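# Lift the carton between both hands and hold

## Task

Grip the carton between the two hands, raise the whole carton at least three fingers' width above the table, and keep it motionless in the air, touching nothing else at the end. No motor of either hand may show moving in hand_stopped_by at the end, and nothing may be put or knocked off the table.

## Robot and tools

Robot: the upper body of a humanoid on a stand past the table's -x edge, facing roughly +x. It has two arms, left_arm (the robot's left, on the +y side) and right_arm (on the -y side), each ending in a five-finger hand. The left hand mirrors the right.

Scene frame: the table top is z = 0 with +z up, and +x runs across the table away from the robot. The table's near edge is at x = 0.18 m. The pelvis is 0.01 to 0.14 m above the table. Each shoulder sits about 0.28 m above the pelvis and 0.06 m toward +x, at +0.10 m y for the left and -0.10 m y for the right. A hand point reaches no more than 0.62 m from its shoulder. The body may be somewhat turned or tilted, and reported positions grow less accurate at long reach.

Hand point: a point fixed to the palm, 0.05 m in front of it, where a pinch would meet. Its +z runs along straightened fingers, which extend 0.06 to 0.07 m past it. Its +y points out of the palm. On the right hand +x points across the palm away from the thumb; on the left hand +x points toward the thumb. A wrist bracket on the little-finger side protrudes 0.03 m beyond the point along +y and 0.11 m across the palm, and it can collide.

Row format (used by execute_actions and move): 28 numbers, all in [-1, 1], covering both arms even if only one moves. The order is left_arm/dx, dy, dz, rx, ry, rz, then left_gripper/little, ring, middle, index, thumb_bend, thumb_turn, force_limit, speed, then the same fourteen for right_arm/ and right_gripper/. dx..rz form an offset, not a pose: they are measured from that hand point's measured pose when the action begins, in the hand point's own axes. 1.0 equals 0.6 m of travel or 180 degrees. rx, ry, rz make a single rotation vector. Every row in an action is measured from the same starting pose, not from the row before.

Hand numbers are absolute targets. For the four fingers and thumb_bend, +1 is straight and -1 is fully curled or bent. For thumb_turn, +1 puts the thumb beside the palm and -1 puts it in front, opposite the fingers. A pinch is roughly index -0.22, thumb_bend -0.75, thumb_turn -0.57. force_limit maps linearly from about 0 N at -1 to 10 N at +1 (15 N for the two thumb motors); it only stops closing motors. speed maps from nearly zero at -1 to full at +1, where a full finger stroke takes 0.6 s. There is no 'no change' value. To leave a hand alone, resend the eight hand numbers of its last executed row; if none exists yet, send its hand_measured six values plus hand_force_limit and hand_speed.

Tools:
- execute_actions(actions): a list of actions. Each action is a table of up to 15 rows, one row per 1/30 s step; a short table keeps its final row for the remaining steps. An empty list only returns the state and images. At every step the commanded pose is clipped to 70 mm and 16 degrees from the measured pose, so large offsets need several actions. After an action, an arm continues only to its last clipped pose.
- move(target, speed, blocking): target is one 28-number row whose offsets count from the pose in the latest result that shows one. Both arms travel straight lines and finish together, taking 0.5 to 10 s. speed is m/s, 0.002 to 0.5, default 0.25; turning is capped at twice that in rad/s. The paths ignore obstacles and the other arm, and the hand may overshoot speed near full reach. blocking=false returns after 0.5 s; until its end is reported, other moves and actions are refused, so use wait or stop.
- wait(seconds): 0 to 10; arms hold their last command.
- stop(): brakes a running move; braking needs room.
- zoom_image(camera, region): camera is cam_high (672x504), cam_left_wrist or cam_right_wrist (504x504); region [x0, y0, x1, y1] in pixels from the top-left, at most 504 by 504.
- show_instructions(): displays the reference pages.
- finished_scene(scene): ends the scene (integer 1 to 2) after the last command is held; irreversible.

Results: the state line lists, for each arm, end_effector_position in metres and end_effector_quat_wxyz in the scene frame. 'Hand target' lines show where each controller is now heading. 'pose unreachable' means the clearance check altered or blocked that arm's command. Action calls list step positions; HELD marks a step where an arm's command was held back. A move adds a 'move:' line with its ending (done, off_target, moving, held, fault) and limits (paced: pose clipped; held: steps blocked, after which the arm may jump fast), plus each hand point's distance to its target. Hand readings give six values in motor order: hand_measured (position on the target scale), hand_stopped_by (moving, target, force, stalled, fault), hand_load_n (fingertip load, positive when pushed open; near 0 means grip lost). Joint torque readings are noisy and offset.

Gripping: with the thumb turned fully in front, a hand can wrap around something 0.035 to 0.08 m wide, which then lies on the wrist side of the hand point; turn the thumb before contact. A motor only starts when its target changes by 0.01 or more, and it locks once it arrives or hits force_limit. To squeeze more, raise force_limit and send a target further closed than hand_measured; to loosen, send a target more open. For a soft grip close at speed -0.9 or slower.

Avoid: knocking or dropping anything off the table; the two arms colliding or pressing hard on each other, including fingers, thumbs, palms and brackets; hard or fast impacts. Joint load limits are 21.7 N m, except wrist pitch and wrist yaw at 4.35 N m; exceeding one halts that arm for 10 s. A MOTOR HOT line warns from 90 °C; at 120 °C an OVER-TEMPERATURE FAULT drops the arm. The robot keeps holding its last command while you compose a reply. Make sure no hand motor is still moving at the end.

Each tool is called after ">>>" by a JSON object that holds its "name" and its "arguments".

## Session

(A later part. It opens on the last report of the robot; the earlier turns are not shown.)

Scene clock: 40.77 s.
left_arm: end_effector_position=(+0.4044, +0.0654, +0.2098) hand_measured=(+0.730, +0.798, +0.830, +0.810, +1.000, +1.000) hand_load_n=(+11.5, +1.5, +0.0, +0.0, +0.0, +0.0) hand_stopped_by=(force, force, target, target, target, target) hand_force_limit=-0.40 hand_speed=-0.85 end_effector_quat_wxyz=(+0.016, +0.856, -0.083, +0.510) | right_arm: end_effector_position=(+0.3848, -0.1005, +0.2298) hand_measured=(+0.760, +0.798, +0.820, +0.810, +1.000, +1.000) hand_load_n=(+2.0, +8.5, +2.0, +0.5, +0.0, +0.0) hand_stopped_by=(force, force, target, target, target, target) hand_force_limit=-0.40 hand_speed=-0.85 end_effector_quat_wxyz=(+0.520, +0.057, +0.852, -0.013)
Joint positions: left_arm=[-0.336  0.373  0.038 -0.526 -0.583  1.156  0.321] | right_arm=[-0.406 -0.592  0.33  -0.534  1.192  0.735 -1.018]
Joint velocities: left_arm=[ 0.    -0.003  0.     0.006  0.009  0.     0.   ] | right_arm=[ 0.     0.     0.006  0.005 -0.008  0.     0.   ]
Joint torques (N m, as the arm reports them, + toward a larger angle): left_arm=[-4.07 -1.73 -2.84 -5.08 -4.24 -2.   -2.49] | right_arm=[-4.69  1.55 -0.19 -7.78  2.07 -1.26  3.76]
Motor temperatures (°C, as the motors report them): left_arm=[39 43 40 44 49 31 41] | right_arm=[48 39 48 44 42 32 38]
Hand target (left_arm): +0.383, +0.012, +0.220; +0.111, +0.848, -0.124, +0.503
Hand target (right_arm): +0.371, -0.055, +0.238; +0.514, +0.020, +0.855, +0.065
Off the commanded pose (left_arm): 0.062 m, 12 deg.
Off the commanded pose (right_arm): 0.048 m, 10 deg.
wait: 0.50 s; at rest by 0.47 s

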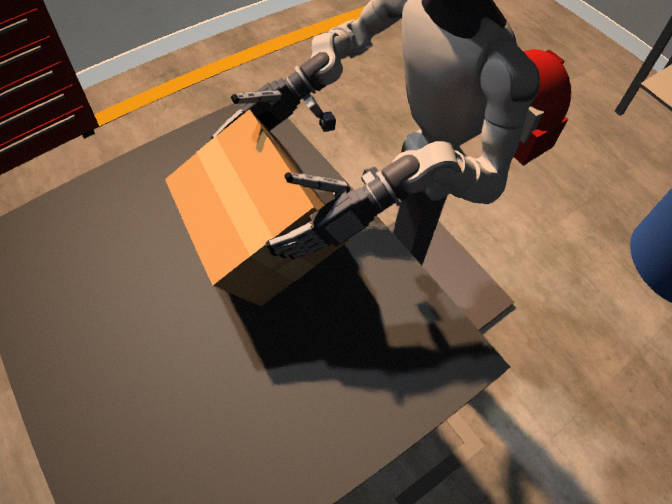

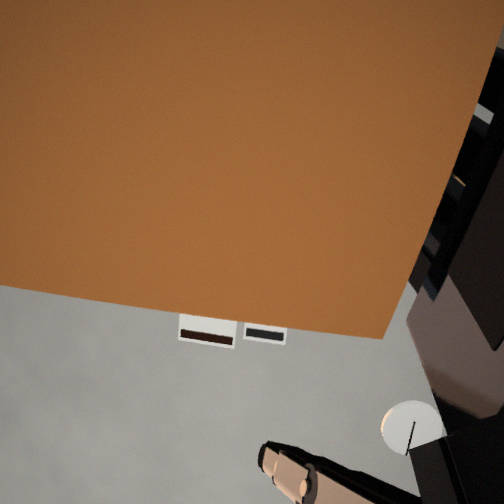

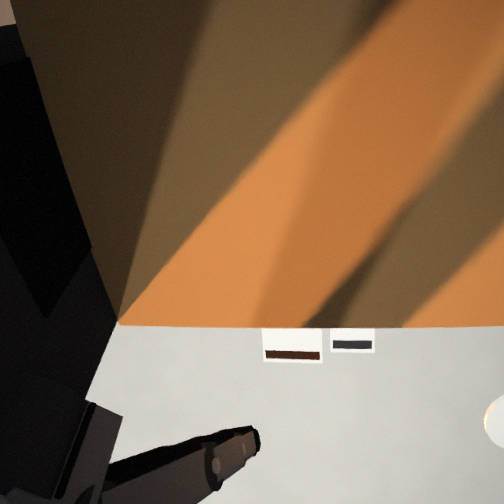

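>>> {"name": "execute_actions", "arguments": {"actions": []}}

Scene clock: 41.27 s.
left_arm: end_effector_position=(+0.4044, +0.0654, +0.2098) hand_measured=(+0.730, +0.798, +0.830, +0.810, +1.000, +1.000) hand_load_n=(+11.5, +1.5, +0.0, +0.0, +0.0, +0.0) hand_stopped_by=(force, force, target, target, target, target) hand_force_limit=-0.40 hand_speed=-0.85 end_effector_quat_wxyz=(+0.016, +0.856, -0.083, +0.510) | right_arm: end_effector_position=(+0.3848, -0.1005, +0.2298) hand_measured=(+0.760, +0.798, +0.820, +0.810, +1.000, +1.000) hand_load_n=(+2.0, +8.5, +2.0, +0.5, +0.0, +0.0) hand_stopped_by=(force, force, target, target, target, target) hand_force_limit=-0.40 hand_speed=-0.85 end_effector_quat_wxyz=(+0.520, +0.057, +0.852, -0.013)
Joint positions: left_arm=[-0.336  0.373  0.038 -0.526 -0.583  1.156  0.321] | right_arm=[-0.406 -0.592  0.33  -0.534  1.192  0.735 -1.018]
Joint velocities: left_arm=[ 0.    -0.003  0.005  0.012  0.005  0.     0.   ] | right_arm=[-0.003 -0.006 -0.014  0.     0.005  0.     0.   ]
Joint torques (N m, as the arm reports them, + toward a larger angle): left_arm=[-4.57 -1.87 -2.57 -5.34 -4.25 -2.   -2.5 ] | right_arm=[-4.68  1.55 -0.19 -7.78  2.07 -1.26  3.76]
Motor temperatures (°C, as the motors report them): left_arm=[39 43 40 44 49 32 41] | right_arm=[49 39 48 44 42 32 38]
Hand target (left_arm): +0.383, +0.012, +0.220; +0.111, +0.848, -0.124, +0.503
Hand target (right_arm): +0.371, -0.055, +0.238; +0.514, +0.020, +0.855, +0.065
Off the commanded pose (left_arm): 0.062 m, 12 deg.
Off the commanded pose (right_arm): 0.048 m, 10 deg.

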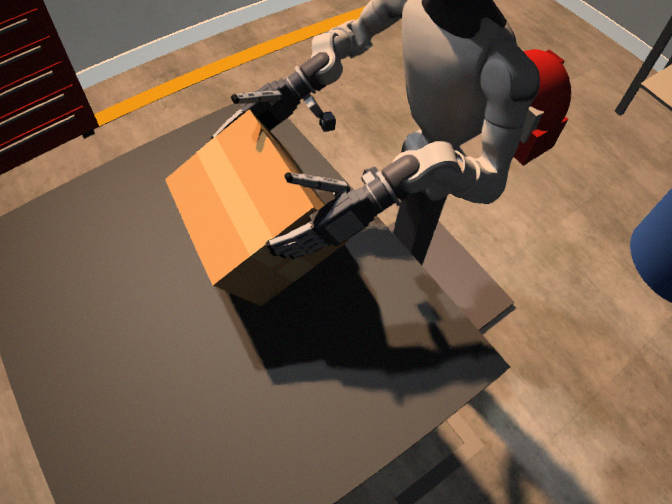

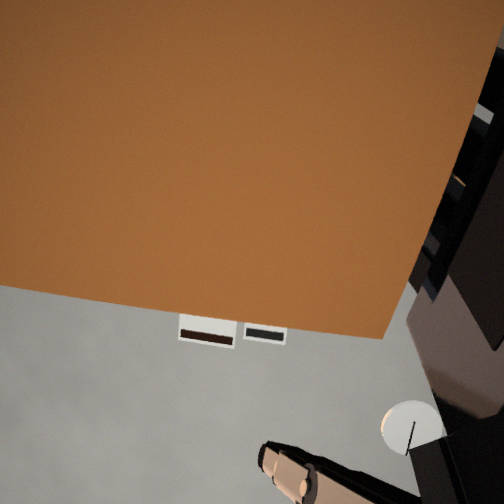

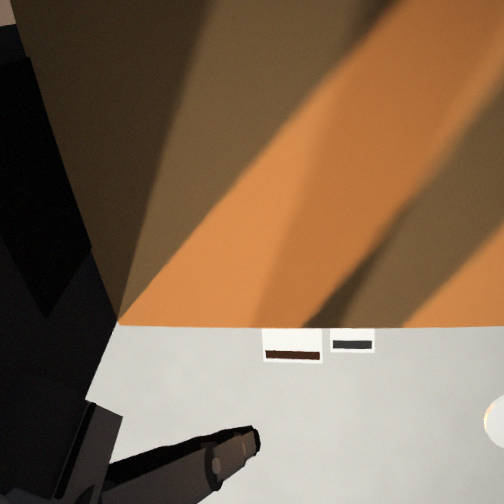

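>>> {"name": "zoom_image", "arguments": {"camera": "cam_high", "region": [150, 80, 400, 330]}}

Region (150, 80, 400, 330) of cam_high's 672x504 image, scaled by 2.016, with more detail than that image has.

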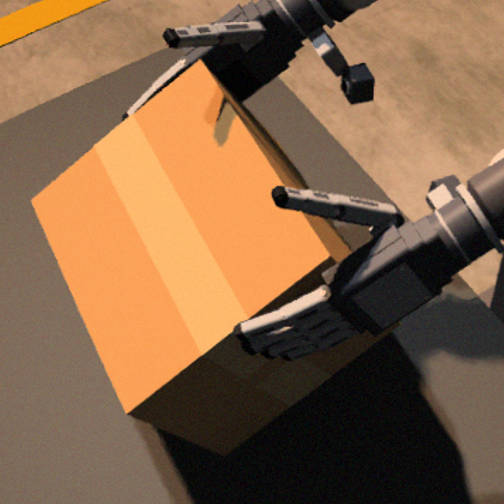

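>>> {"name": "execute_actions", "arguments": {"actions": [[[0.010,0.092,-0.027,-0.061,-0.003,-0.013,0.6,0.55,0.6,0.6,1,1,-0.3,-0.9,0.004,0.076,-0.033,-0.053,0.004,0.011,0.55,0.6,0.6,0.65,1,1,-0.3,-0.9]]]}}

>>> {"name": "wait", "arguments": {"seconds": 0.5}}

Scene clock: 46.83 s.
left_arm: end_effector_position=(+0.4029, +0.0677, +0.2143) hand_measured=(+0.730, +0.784, +0.798, +0.768, +1.000, +1.000) hand_load_n=(+6.5, +0.5, +2.0, +4.0, +0.0, +0.0) hand_stopped_by=(force, force, force, force, target, target) hand_force_limit=-0.30 hand_speed=-0.90 end_effector_quat_wxyz=(+0.017, +0.860, -0.072, +0.505) | right_arm: end_effector_position=(+0.3818, -0.1011, +0.2315) hand_measured=(+0.750, +0.798, +0.806, +0.784, +1.000, +1.000) hand_load_n=(+3.0, +3.0, +2.5, +4.0, +0.0, +0.0) hand_stopped_by=(force, force, force, force, target, target) hand_force_limit=-0.30 hand_speed=-0.90 end_effector_quat_wxyz=(+0.523, +0.067, +0.850, -0.009)
Joint positions: left_arm=[-0.349  0.343  0.08  -0.56  -0.601  1.228  0.344] | right_arm=[-0.386 -0.592  0.332 -0.554  1.192  0.711 -1.029]
Joint velocities: left_arm=[0.    0.003 0.008 0.014 0.    0.015 0.   ] | right_arm=[ 0.005  0.     0.023 -0.012 -0.005 -0.004 -0.003]
Joint torques (N m, as the arm reports them, + toward a larger angle): left_arm=[-4.38 -1.68 -2.9  -5.02 -4.24 -1.7  -2.56] | right_arm=[-4.61  1.42  0.45 -8.16  1.8  -1.31  3.8 ]
Motor temperatures (°C, as the motors report them): left_arm=[41 43 40 44 50 33 42] | right_arm=[50 39 48 44 42 32 39]
Hand target (left_arm): +0.382, +0.015, +0.223; +0.107, +0.854, -0.116, +0.496
Hand target (right_arm): +0.369, -0.056, +0.240; +0.518, +0.028, +0.852, +0.067
Off the commanded pose (left_arm): 0.059 m, 12 deg.
Off the commanded pose (right_arm): 0.049 m, 10 deg.
Step readings (end_effector_position):
0: left_arm (+0.4044, +0.0654, +0.2098) | right_arm (+0.3848, -0.1005, +0.2298)
1: left_arm (+0.4043, +0.0654, +0.2098) | right_arm (+0.3848, -0.1006, +0.2298)
2: left_arm (+0.4040, +0.0655, +0.2097) | right_arm (+0.3844, -0.1007, +0.2304)
4: left_arm (+0.4031, +0.0662, +0.2110) | right_arm (+0.3827, -0.1010, +0.2305)
8: left_arm (+0.4028, +0.0674, +0.2129) | right_arm (+0.3820, -0.1012, +0.2313)
15: end_effector_position above

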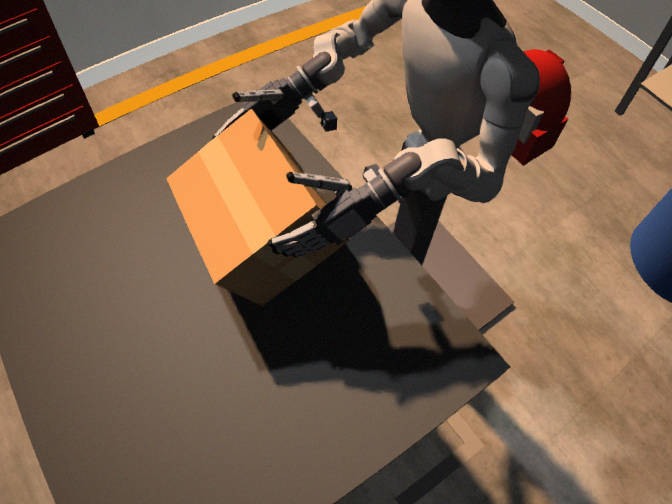

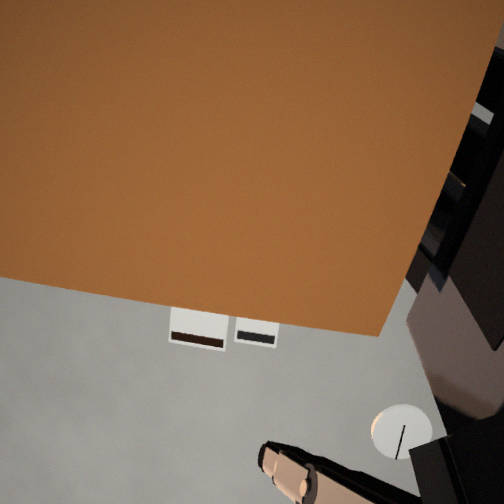

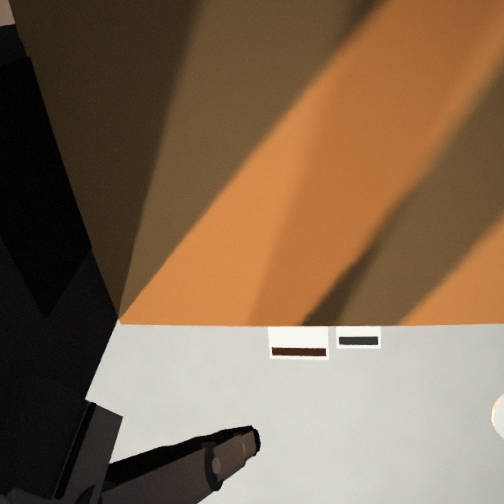

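Scene clock: 47.33 s.
left_arm: end_effector_position=(+0.4028, +0.0677, +0.2143) hand_measured=(+0.730, +0.784, +0.798, +0.768, +1.000, +1.000) hand_load_n=(+7.0, +0.5, +2.0, +4.0, +0.0, +0.0) hand_stopped_by=(force, force, force, force, target, target) hand_force_limit=-0.30 hand_speed=-0.90 end_effector_quat_wxyz=(+0.017, +0.860, -0.072, +0.505) | right_arm: end_effector_position=(+0.3818, -0.1011, +0.2314) hand_measured=(+0.750, +0.798, +0.806, +0.784, +1.000, +1.000) hand_load_n=(+3.0, +3.0, +2.5, +4.0, +0.0, +0.0) hand_stopped_by=(force, force, force, force, target, target) hand_force_limit=-0.30 hand_speed=-0.90 end_effector_quat_wxyz=(+0.523, +0.067, +0.850, -0.009)
Joint positions: left_arm=[-0.349  0.342  0.08  -0.561 -0.601  1.229  0.344] | right_arm=[-0.386 -0.592  0.333 -0.554  1.192  0.71  -1.029]
Joint velocities: left_arm=[ 0.003 -0.002  0.     0.002 -0.002  0.     0.   ] | right_arm=[ 0.002  0.002 -0.018 -0.012  0.003  0.     0.   ]
Joint torques (N m, as the arm reports them, + toward a larger angle): left_arm=[-4.18 -1.53 -2.81 -5.06 -4.03 -1.7  -2.55] | right_arm=[-4.63  1.42  0.07 -8.17  1.79 -1.31  3.74]
Motor temperatures (°C, as the motors report them): left_arm=[41 43 40 44 50 33 42] | right_arm=[50 39 48 44 42 32 39]
Hand target (left_arm): +0.382, +0.015, +0.223; +0.107, +0.854, -0.116, +0.496
Hand target (right_arm): +0.369, -0.056, +0.240; +0.518, +0.028, +0.852, +0.067
Off the commanded pose (left_arm): 0.059 m, 12 deg.
Off the commanded pose (right_arm): 0.049 m, 10 deg.
wait: 0.50 s; at rest by 0.17 s

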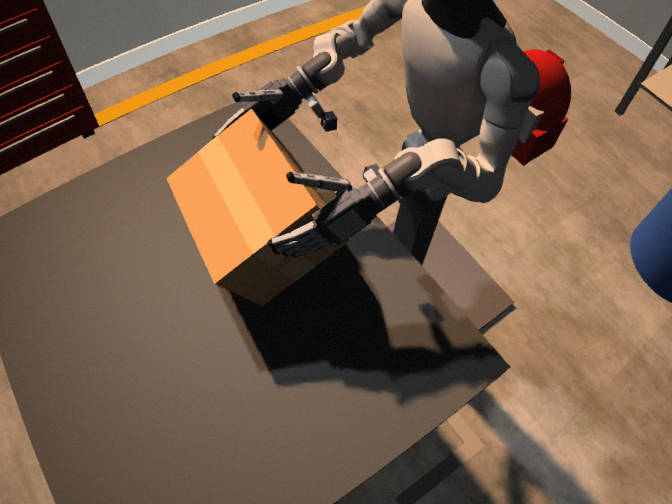

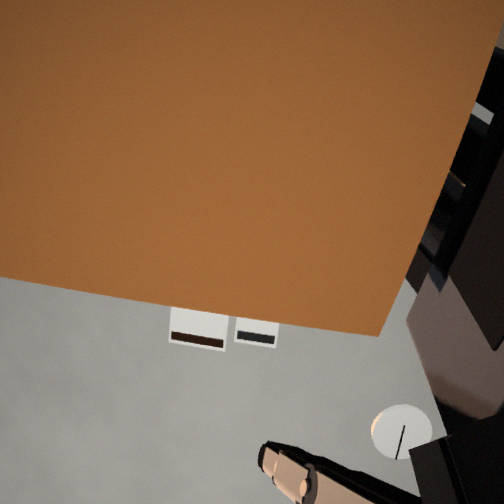

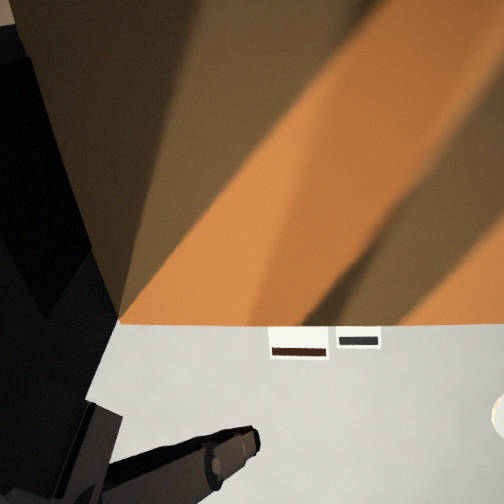

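>>> {"name": "execute_actions", "arguments": {"actions": [[[0.010,0.092,-0.027,-0.06,-0.002,-0.013,0.6,0.55,0.6,0.6,1,1,-0.3,-0.9,0.002,0.076,-0.033,-0.053,0.003,0.011,0.55,0.6,0.6,0.65,1,1,-0.3,-0.9],[0.0134,0.092,-0.0289,-0.06,-0.0005,-0.013,0.6,0.55,0.6,0.6,1,1,-0.3,-0.9,-0.0014,0.076,-0.0349,-0.053,0.0015,0.011,0.55,0.6,0.6,0.65,1,1,-0.3,-0.9],[0.0168,0.092,-0.0308,-0.06,0.001,-0.013,0.6,0.55,0.6,0.6,1,1,-0.3,-0.9,-0.0048,0.076,-0.0368,-0.053,0,0.011,0.55,0.6,0.6,0.65,1,1,-0.3,-0.9],[0.0202,0.092,-0.0327,-0.06,0.0025,-0.013,0.6,0.55,0.6,0.6,1,1,-0.3,-0.9,-0.0082,0.076,-0.0387,-0.053,-0.0015,0.011,0.55,0.6,0.6,0.65,1,1,-0.3,-0.9],[0.0236,0.092,-0.0346,-0.06,0.004,-0.013,0.6,0.55,0.6,0.6,1,1,-0.3,-0.9,-0.0116,0.077,-0.0406,-0.053,-0.003,0.011,0.55,0.6,0.6,0.65,1,1,-0.3,-0.9],[0.027,0.092,-0.0365,-0.06,0.0055,-0.013,0.6,0.55,0.6,0.6,1,1,-0.3,-0.9,-0.015,0.077,-0.0425,-0.053,-0.0045,0.011,0.55,0.6,0.6,0.65,1,1,-0.3,-0.9],[0.0304,0.092,-0.0384,-0.06,0.007,-0.013,0.6,0.55,0.6,0.6,1,1,-0.3,-0.9,-0.0184,0.077,-0.0444,-0.053,-0.006,0.011,0.55,0.6,0.6,0.65,1,1,-0.3,-0.9],[0.0338,0.092,-0.0403,-0.06,0.0085,-0.013,0.6,0.55,0.6,0.6,1,1,-0.3,-0.9,-0.0218,0.078,-0.0463,-0.053,-0.0075,0.011,0.55,0.6,0.6,0.65,1,1,-0.3,-0.9],[0.0372,0.092,-0.0422,-0.06,0.01,-0.013,0.6,0.55,0.6,0.6,1,1,-0.3,-0.9,-0.0252,0.078,-0.0482,-0.053,-0.009,0.011,0.55,0.6,0.6,0.65,1,1,-0.3,-0.9],[0.0406,0.092,-0.0441,-0.06,0.0115,-0.013,0.6,0.55,0.6,0.6,1,1,-0.3,-0.9,-0.0286,0.078,-0.0501,-0.053,-0.0105,0.011,0.55,0.6,0.6,0.65,1,1,-0.3,-0.9],[0.044,0.092,-0.046,-0.06,0.013,-0.013,0.6,0.55,0.6,0.6,1,1,-0.3,-0.9,-0.032,0.079,-0.052,-0.053,-0.012,0.011,0.55,0.6,0.6,0.65,1,1,-0.3,-0.9],[0.0474,0.092,-0.0479,-0.06,0.0145,-0.013,0.6,0.55,0.6,0.6,1,1,-0.3,-0.9,-0.0354,0.079,-0.0539,-0.053,-0.0135,0.011,0.55,0.6,0.6,0.65,1,1,-0.3,-0.9],[0.0508,0.092,-0.0498,-0.06,0.016,-0.013,0.6,0.55,0.6,0.6,1,1,-0.3,-0.9,-0.0388,0.079,-0.0558,-0.053,-0.015,0.011,0.55,0.6,0.6,0.65,1,1,-0.3,-0.9],[0.0542,0.092,-0.0517,-0.06,0.0175,-0.013,0.6,0.55,0.6,0.6,1,1,-0.3,-0.9,-0.0422,0.08,-0.0577,-0.053,-0.0165,0.011,0.55,0.6,0.6,0.65,1,1,-0.3,-0.9],[0.0576,0.092,-0.0536,-0.06,0.019,-0.013,0.6,0.55,0.6,0.6,1,1,-0.3,-0.9,-0.0456,0.08,-0.0596,-0.053,-0.018,0.011,0.55,0.6,0.6,0.65,1,1,-0.3,-0.9]]]}}

>>> {"name": "wait", "arguments": {"seconds": 0.7}}

Scene clock: 55.93 s.
left_arm: end_effector_position=(+0.4036, +0.0719, +0.2488) hand_measured=(+0.730, +0.784, +0.798, +0.768, +1.000, +1.000) hand_load_n=(+12.5, +1.0, +0.0, +0.0, +0.0, +0.0) hand_stopped_by=(force, force, force, force, target, target) hand_force_limit=-0.30 hand_speed=-0.90 end_effector_quat_wxyz=(+0.016, +0.847, -0.050, +0.528) | right_arm: end_effector_position=(+0.3781, -0.0971, +0.2619) hand_measured=(+0.752, +0.798, +0.806, +0.784, +1.000, +1.000) hand_load_n=(+4.5, +4.0, +1.5, +1.0, +0.0, +0.0) hand_stopped_by=(force, force, force, force, target, target) hand_force_limit=-0.30 hand_speed=-0.90 end_effector_quat_wxyz=(+0.552, +0.073, +0.831, -0.004)
Joint positions: left_arm=[-0.415  0.28   0.183 -0.676 -0.632  1.38   0.398] | right_arm=[-0.406 -0.593  0.316 -0.645  1.227  0.714 -1.108]
Joint velocities: left_arm=[-0.146 -0.095  0.153 -0.179 -0.032  0.239  0.045] | right_arm=[-0.12  -0.012 -0.048 -0.181  0.155  0.078 -0.233]
Joint torques (N m, as the arm reports them, + toward a larger angle): left_arm=[-4.42 -1.65 -2.97 -4.37 -4.58 -1.73 -2.54] | right_arm=[-4.97  1.51 -0.36 -7.96  1.76 -1.3   3.51]
Motor temperatures (°C, as the motors report them): left_arm=[42 43 40 44 50 33 44] | right_arm=[51 39 48 45 42 33 40]
Hand target (left_arm): +0.382, +0.017, +0.262; +0.109, +0.838, -0.102, +0.524
Hand target (right_arm): +0.365, -0.055, +0.274; +0.551, +0.033, +0.831, +0.068
Off the commanded pose (left_arm): 0.063 m, 12 deg.
Off the commanded pose (right_arm): 0.047 m, 9 deg.
Step readings (end_effector_position):
0: left_arm (+0.4028, +0.0677, +0.2143) | right_arm (+0.3818, -0.1011, +0.2314)
1: left_arm (+0.4028, +0.0678, +0.2143) | right_arm (+0.3818, -0.1011, +0.2314)
2: left_arm (+0.4026, +0.0680, +0.2147) | right_arm (+0.3812, -0.1010, +0.2321)
4: left_arm (+0.4020, +0.0687, +0.2183) | right_arm (+0.3793, -0.1003, +0.2341)
8: left_arm (+0.4023, +0.0700, +0.2291) | right_arm (+0.3784, -0.0990, +0.2441)
15: end_effector_position above

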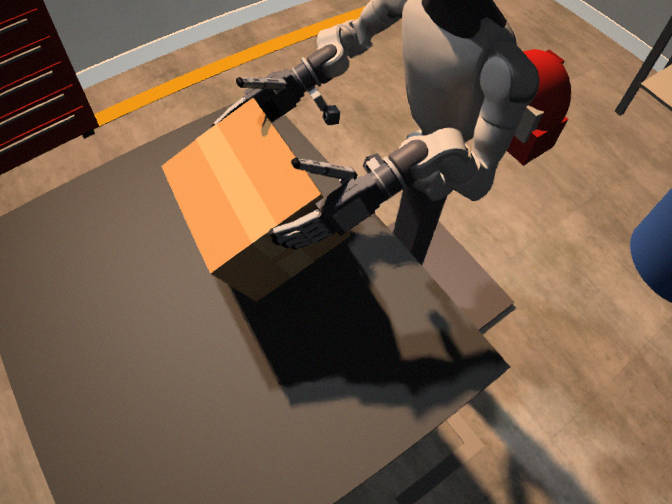

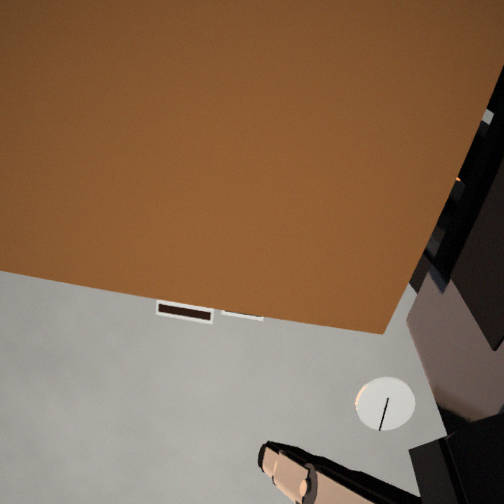

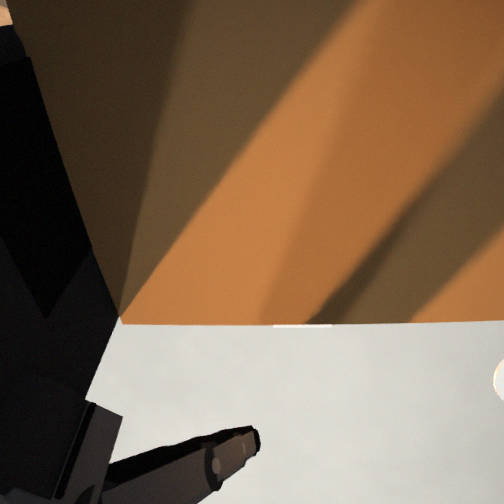

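Scene clock: 56.63 s.
left_arm: end_effector_position=(+0.4040, +0.0723, +0.2546) hand_measured=(+0.730, +0.784, +0.798, +0.768, +1.000, +1.000) hand_load_n=(+13.0, +1.0, +0.0, +0.0, +0.0, +0.0) hand_stopped_by=(force, force, force, force, target, target) hand_force_limit=-0.30 hand_speed=-0.90 end_effector_quat_wxyz=(+0.015, +0.844, -0.048, +0.534) | right_arm: end_effector_position=(+0.3782, -0.0966, +0.2675) hand_measured=(+0.752, +0.798, +0.806, +0.784, +1.000, +1.000) hand_load_n=(+4.5, +4.0, +1.5, +1.0, +0.0, +0.0) hand_stopped_by=(force, force, force, force, target, target) hand_force_limit=-0.30 hand_speed=-0.90 end_effector_quat_wxyz=(+0.557, +0.073, +0.827, -0.004)
Joint positions: left_arm=[-0.427  0.273  0.196 -0.691 -0.634  1.397  0.402] | right_arm=[-0.416 -0.594  0.311 -0.656  1.235  0.718 -1.12 ]
Joint velocities: left_arm=[ 0.014  0.     0.    -0.002 -0.015  0.     0.   ] | right_arm=[-0.002 -0.002  0.012 -0.006  0.003  0.     0.   ]
Joint torques (N m, as the arm reports them, + toward a larger angle): left_arm=[-4.43 -1.79 -3.26 -4.29 -4.64 -1.75 -2.53] | right_arm=[-4.69  1.3  -0.25 -7.44  1.84 -1.27  3.62]
Motor temperatures (°C, as the motors report them): left_arm=[42 43 40 44 50 33 44] | right_arm=[51 39 48 45 42 33 40]
Hand target (left_arm): +0.382, +0.017, +0.262; +0.109, +0.838, -0.102, +0.524
Hand target (right_arm): +0.365, -0.055, +0.274; +0.551, +0.033, +0.831, +0.068
Off the commanded pose (left_arm): 0.063 m, 13 deg.
Off the commanded pose (right_arm): 0.045 m, 9 deg.
wait: 0.70 s; at rest by 0.27 s

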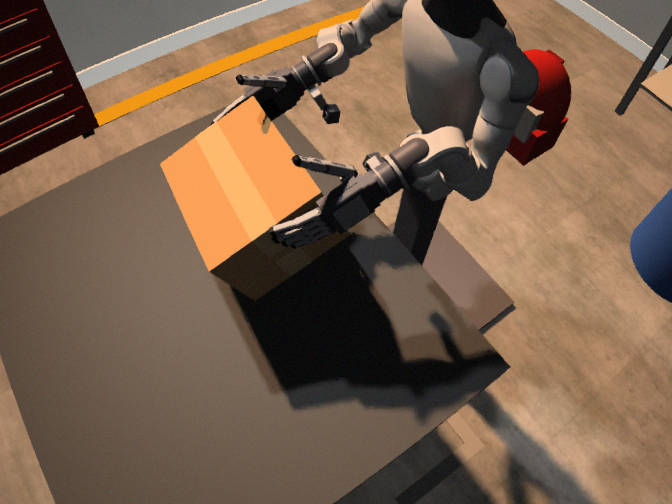

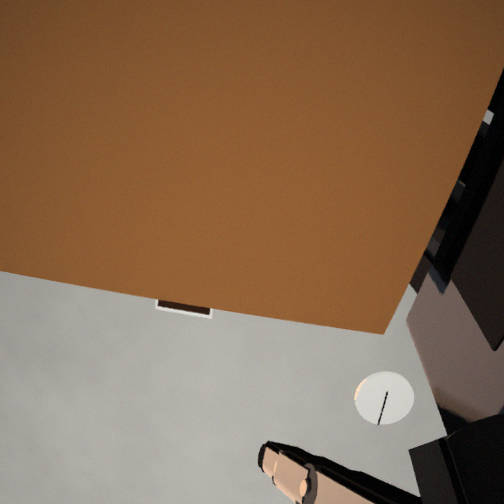

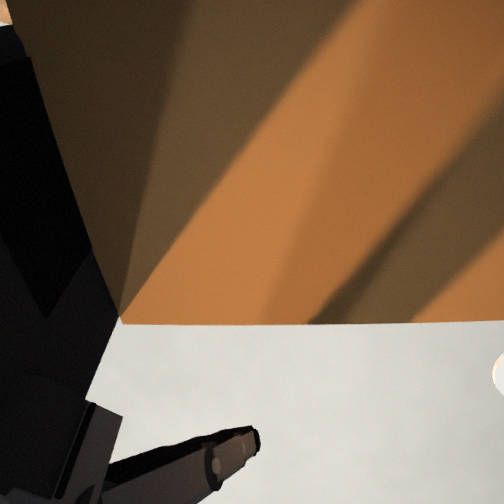

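>>> {"name": "execute_actions", "arguments": {"actions": [[[0.004,0.092,-0.031,-0.067,0,-0.002,0.6,0.55,0.6,0.6,1,1,-0.3,-0.9,0.004,0.069,-0.030,-0.052,0.006,0.004,0.55,0.6,0.6,0.65,1,1,-0.3,-0.9],[0.007,0.092,-0.0325,-0.067,0.0015,0,0.6,0.55,0.6,0.6,1,1,-0.3,-0.9,0.001,0.069,-0.0313,-0.052,0.0045,0.003,0.55,0.6,0.6,0.65,1,1,-0.3,-0.9],[0.010,0.092,-0.034,-0.067,0.003,0.002,0.6,0.55,0.6,0.6,1,1,-0.3,-0.9,-0.002,0.07,-0.0326,-0.052,0.003,0.002,0.55,0.6,0.6,0.65,1,1,-0.3,-0.9],[0.013,0.092,-0.0355,-0.067,0.0045,0.004,0.6,0.55,0.6,0.6,1,1,-0.3,-0.9,-0.005,0.07,-0.0339,-0.052,0.0015,0.001,0.55,0.6,0.6,0.65,1,1,-0.3,-0.9],[0.016,0.092,-0.037,-0.067,0.006,0.006,0.6,0.55,0.6,0.6,1,1,-0.3,-0.9,-0.008,0.071,-0.0352,-0.052,0,0,0.55,0.6,0.6,0.65,1,1,-0.3,-0.9],[0.019,0.092,-0.0385,-0.067,0.0075,0.008,0.6,0.55,0.6,0.6,1,1,-0.3,-0.9,-0.011,0.071,-0.0365,-0.052,-0.0015,-0.001,0.55,0.6,0.6,0.65,1,1,-0.3,-0.9],[0.022,0.092,-0.04,-0.067,0.009,0.008,0.6,0.55,0.6,0.6,1,1,-0.3,-0.9,-0.014,0.072,-0.0378,-0.052,-0.003,-0.002,0.55,0.6,0.6,0.65,1,1,-0.3,-0.9],[0.025,0.092,-0.0415,-0.067,0.0105,0.008,0.6,0.55,0.6,0.6,1,1,-0.3,-0.9,-0.017,0.072,-0.0391,-0.052,-0.0045,-0.002,0.55,0.6,0.6,0.65,1,1,-0.3,-0.9],[0.028,0.092,-0.043,-0.067,0.012,0.008,0.6,0.55,0.6,0.6,1,1,-0.3,-0.9,-0.02,0.073,-0.0404,-0.052,-0.006,-0.002,0.55,0.6,0.6,0.65,1,1,-0.3,-0.9],[0.031,0.092,-0.0445,-0.067,0.0135,0.008,0.6,0.55,0.6,0.6,1,1,-0.3,-0.9,-0.023,0.073,-0.0417,-0.052,-0.0075,-0.002,0.55,0.6,0.6,0.65,1,1,-0.3,-0.9],[0.034,0.092,-0.046,-0.067,0.015,0.008,0.6,0.55,0.6,0.6,1,1,-0.3,-0.9,-0.026,0.074,-0.043,-0.052,-0.009,-0.002,0.55,0.6,0.6,0.65,1,1,-0.3,-0.9],[0.037,0.092,-0.0475,-0.067,0.0165,0.008,0.6,0.55,0.6,0.6,1,1,-0.3,-0.9,-0.029,0.074,-0.0443,-0.052,-0.0105,-0.002,0.55,0.6,0.6,0.65,1,1,-0.3,-0.9],[0.04,0.092,-0.049,-0.067,0.018,0.008,0.6,0.55,0.6,0.6,1,1,-0.3,-0.9,-0.032,0.075,-0.0456,-0.052,-0.012,-0.002,0.55,0.6,0.6,0.65,1,1,-0.3,-0.9],[0.043,0.092,-0.0505,-0.067,0.0195,0.008,0.6,0.55,0.6,0.6,1,1,-0.3,-0.9,-0.035,0.075,-0.0469,-0.052,-0.0135,-0.002,0.55,0.6,0.6,0.65,1,1,-0.3,-0.9],[0.046,0.092,-0.052,-0.067,0.021,0.008,0.6,0.55,0.6,0.6,1,1,-0.3,-0.9,-0.038,0.076,-0.0482,-0.052,-0.015,-0.002,0.55,0.6,0.6,0.65,1,1,-0.3,-0.9]]]}}

>>> {"name": "wait", "arguments": {"seconds": 1.0}}

Scene clock: 63.40 s.
left_arm: end_effector_position=(+0.4017, +0.0755, +0.2838) hand_measured=(+0.730, +0.784, +0.798, +0.768, +1.000, +1.000) hand_load_n=(+10.5, +1.5, +0.5, +0.5, +0.0, +0.0) hand_stopped_by=(force, force, force, force, target, target) hand_force_limit=-0.30 hand_speed=-0.90 end_effector_quat_wxyz=(+0.010, +0.828, -0.055, +0.558) | right_arm: end_effector_position=(+0.3764, -0.0927, +0.2948) hand_measured=(+0.752, +0.798, +0.806, +0.784, +1.000, +1.000) hand_load_n=(+3.0, +2.5, +1.5, +3.0, +0.0, +0.0) hand_stopped_by=(force, force, force, force, target, target) hand_force_limit=-0.30 hand_speed=-0.90 end_effector_quat_wxyz=(+0.584, +0.064, +0.810, -0.005)
Joint positions: left_arm=[-0.495  0.273  0.268 -0.775 -0.65   1.509  0.39 ] | right_arm=[-0.467 -0.617  0.302 -0.713  1.277  0.731 -1.176]
Joint velocities: left_arm=[-0.152 -0.077  0.141 -0.15   0.011  0.219  0.   ] | right_arm=[-0.121 -0.014  0.003 -0.101  0.084  0.022 -0.158]
Joint torques (N m, as the arm reports them, + toward a larger angle): left_arm=[-4.67 -1.48 -3.04 -3.91 -4.51 -1.88 -2.48] | right_arm=[-4.77  0.9  -0.44 -7.01  1.69 -1.08  3.38]
Motor temperatures (°C, as the motors report them): left_arm=[43 43 41 44 50 33 45] | right_arm=[52 39 48 46 42 33 40]
Hand target (left_arm): +0.380, +0.023, +0.294; +0.097, +0.817, -0.114, +0.556
Hand target (right_arm): +0.363, -0.053, +0.302; +0.580, +0.021, +0.812, +0.058
Off the commanded pose (left_arm): 0.061 m, 12 deg.
Off the commanded pose (right_arm): 0.043 m, 9 deg.
Step readings (end_effector_position):
0: left_arm (+0.4040, +0.0723, +0.2546) | right_arm (+0.3782, -0.0966, +0.2675)
1: left_arm (+0.4040, +0.0723, +0.2546) | right_arm (+0.3782, -0.0966, +0.2674)
2: left_arm (+0.4032, +0.0726, +0.2547) | right_arm (+0.3777, -0.0964, +0.2678)
4: left_arm (+0.4014, +0.0733, +0.2569) | right_arm (+0.3763, -0.0956, +0.2699)
8: left_arm (+0.4009, +0.0737, +0.2661) | right_arm (+0.3761, -0.0946, +0.2783)
15: end_effector_position above

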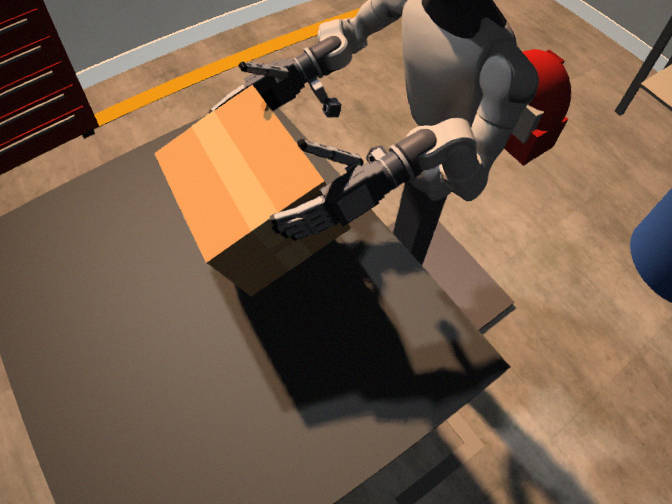

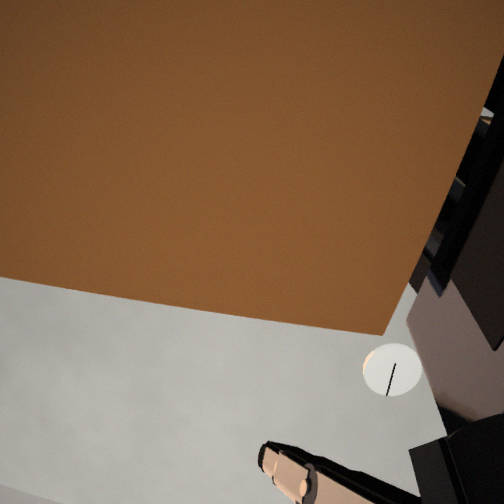

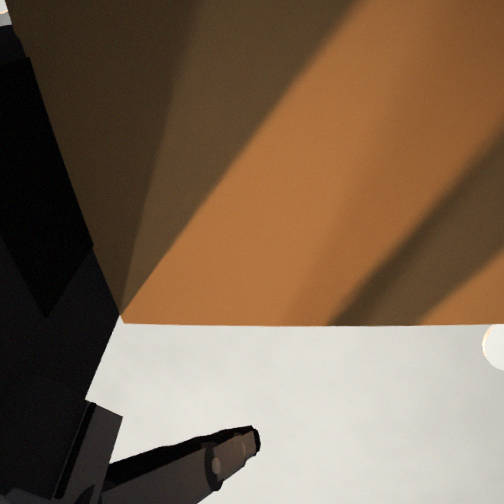

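Scene clock: 64.40 s.
left_arm: end_effector_position=(+0.4018, +0.0761, +0.2882) hand_measured=(+0.730, +0.784, +0.798, +0.768, +1.000, +1.000) hand_load_n=(+11.0, +1.5, +0.5, +0.5, +0.0, +0.0) hand_stopped_by=(force, force, force, force, target, target) hand_force_limit=-0.30 hand_speed=-0.90 end_effector_quat_wxyz=(+0.009, +0.825, -0.054, +0.562) | right_arm: end_effector_position=(+0.3764, -0.0920, +0.2990) hand_measured=(+0.752, +0.798, +0.806, +0.784, +1.000, +1.000) hand_load_n=(+3.0, +2.0, +1.5, +3.0, +0.0, +0.0) hand_stopped_by=(force, force, force, force, target, target) hand_force_limit=-0.30 hand_speed=-0.90 end_effector_quat_wxyz=(+0.588, +0.064, +0.807, -0.006)
Joint positions: left_arm=[-0.505  0.27   0.278 -0.785 -0.65   1.522  0.39 ] | right_arm=[-0.477 -0.618  0.301 -0.72   1.282  0.733 -1.187]
Joint velocities: left_arm=[-0.006  0.003 -0.003  0.002  0.     0.     0.   ] | right_arm=[-0.009  0.003  0.003  0.    -0.002  0.     0.   ]
Joint torques (N m, as the arm reports them, + toward a larger angle): left_arm=[-4.54 -1.26 -3.03 -4.   -4.4  -1.91 -2.54] | right_arm=[-4.68  0.97 -0.38 -6.82  1.58 -1.12  3.44]
Motor temperatures (°C, as the motors report them): left_arm=[43 43 41 44 51 33 45] | right_arm=[52 39 48 46 42 33 40]
Hand target (left_arm): +0.380, +0.023, +0.294; +0.097, +0.817, -0.114, +0.556
Hand target (right_arm): +0.363, -0.053, +0.302; +0.580, +0.021, +0.812, +0.058
Off the commanded pose (left_arm): 0.061 m, 12 deg.
Off the commanded pose (right_arm): 0.042 m, 9 deg.
wait: 1.00 s; at rest by 0.23 s

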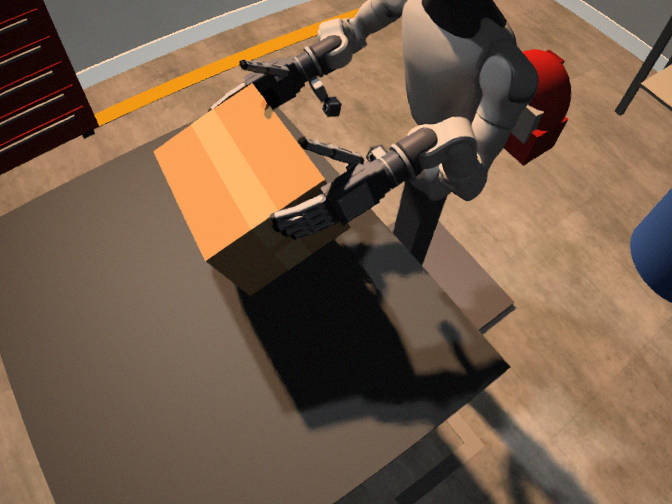

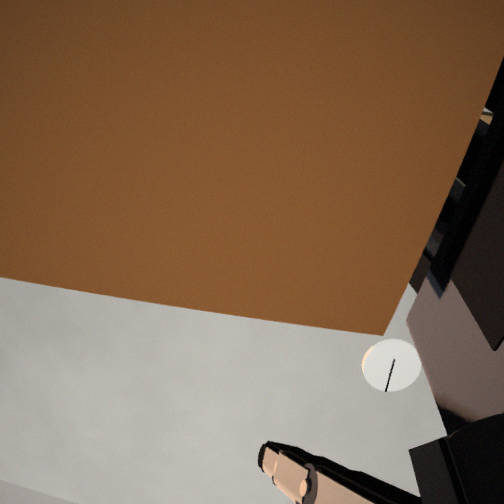

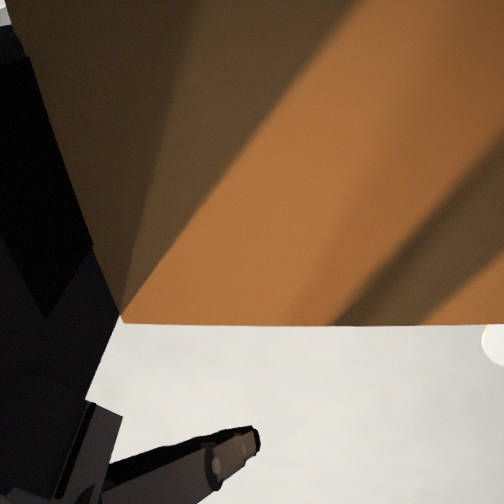

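The carton has risen about 7 cm or more since it tilted, and it's now holding steady.

>>> {"name": "finished_scene", "arguments": {"scene": 2}}

The scene is finished: the task was done.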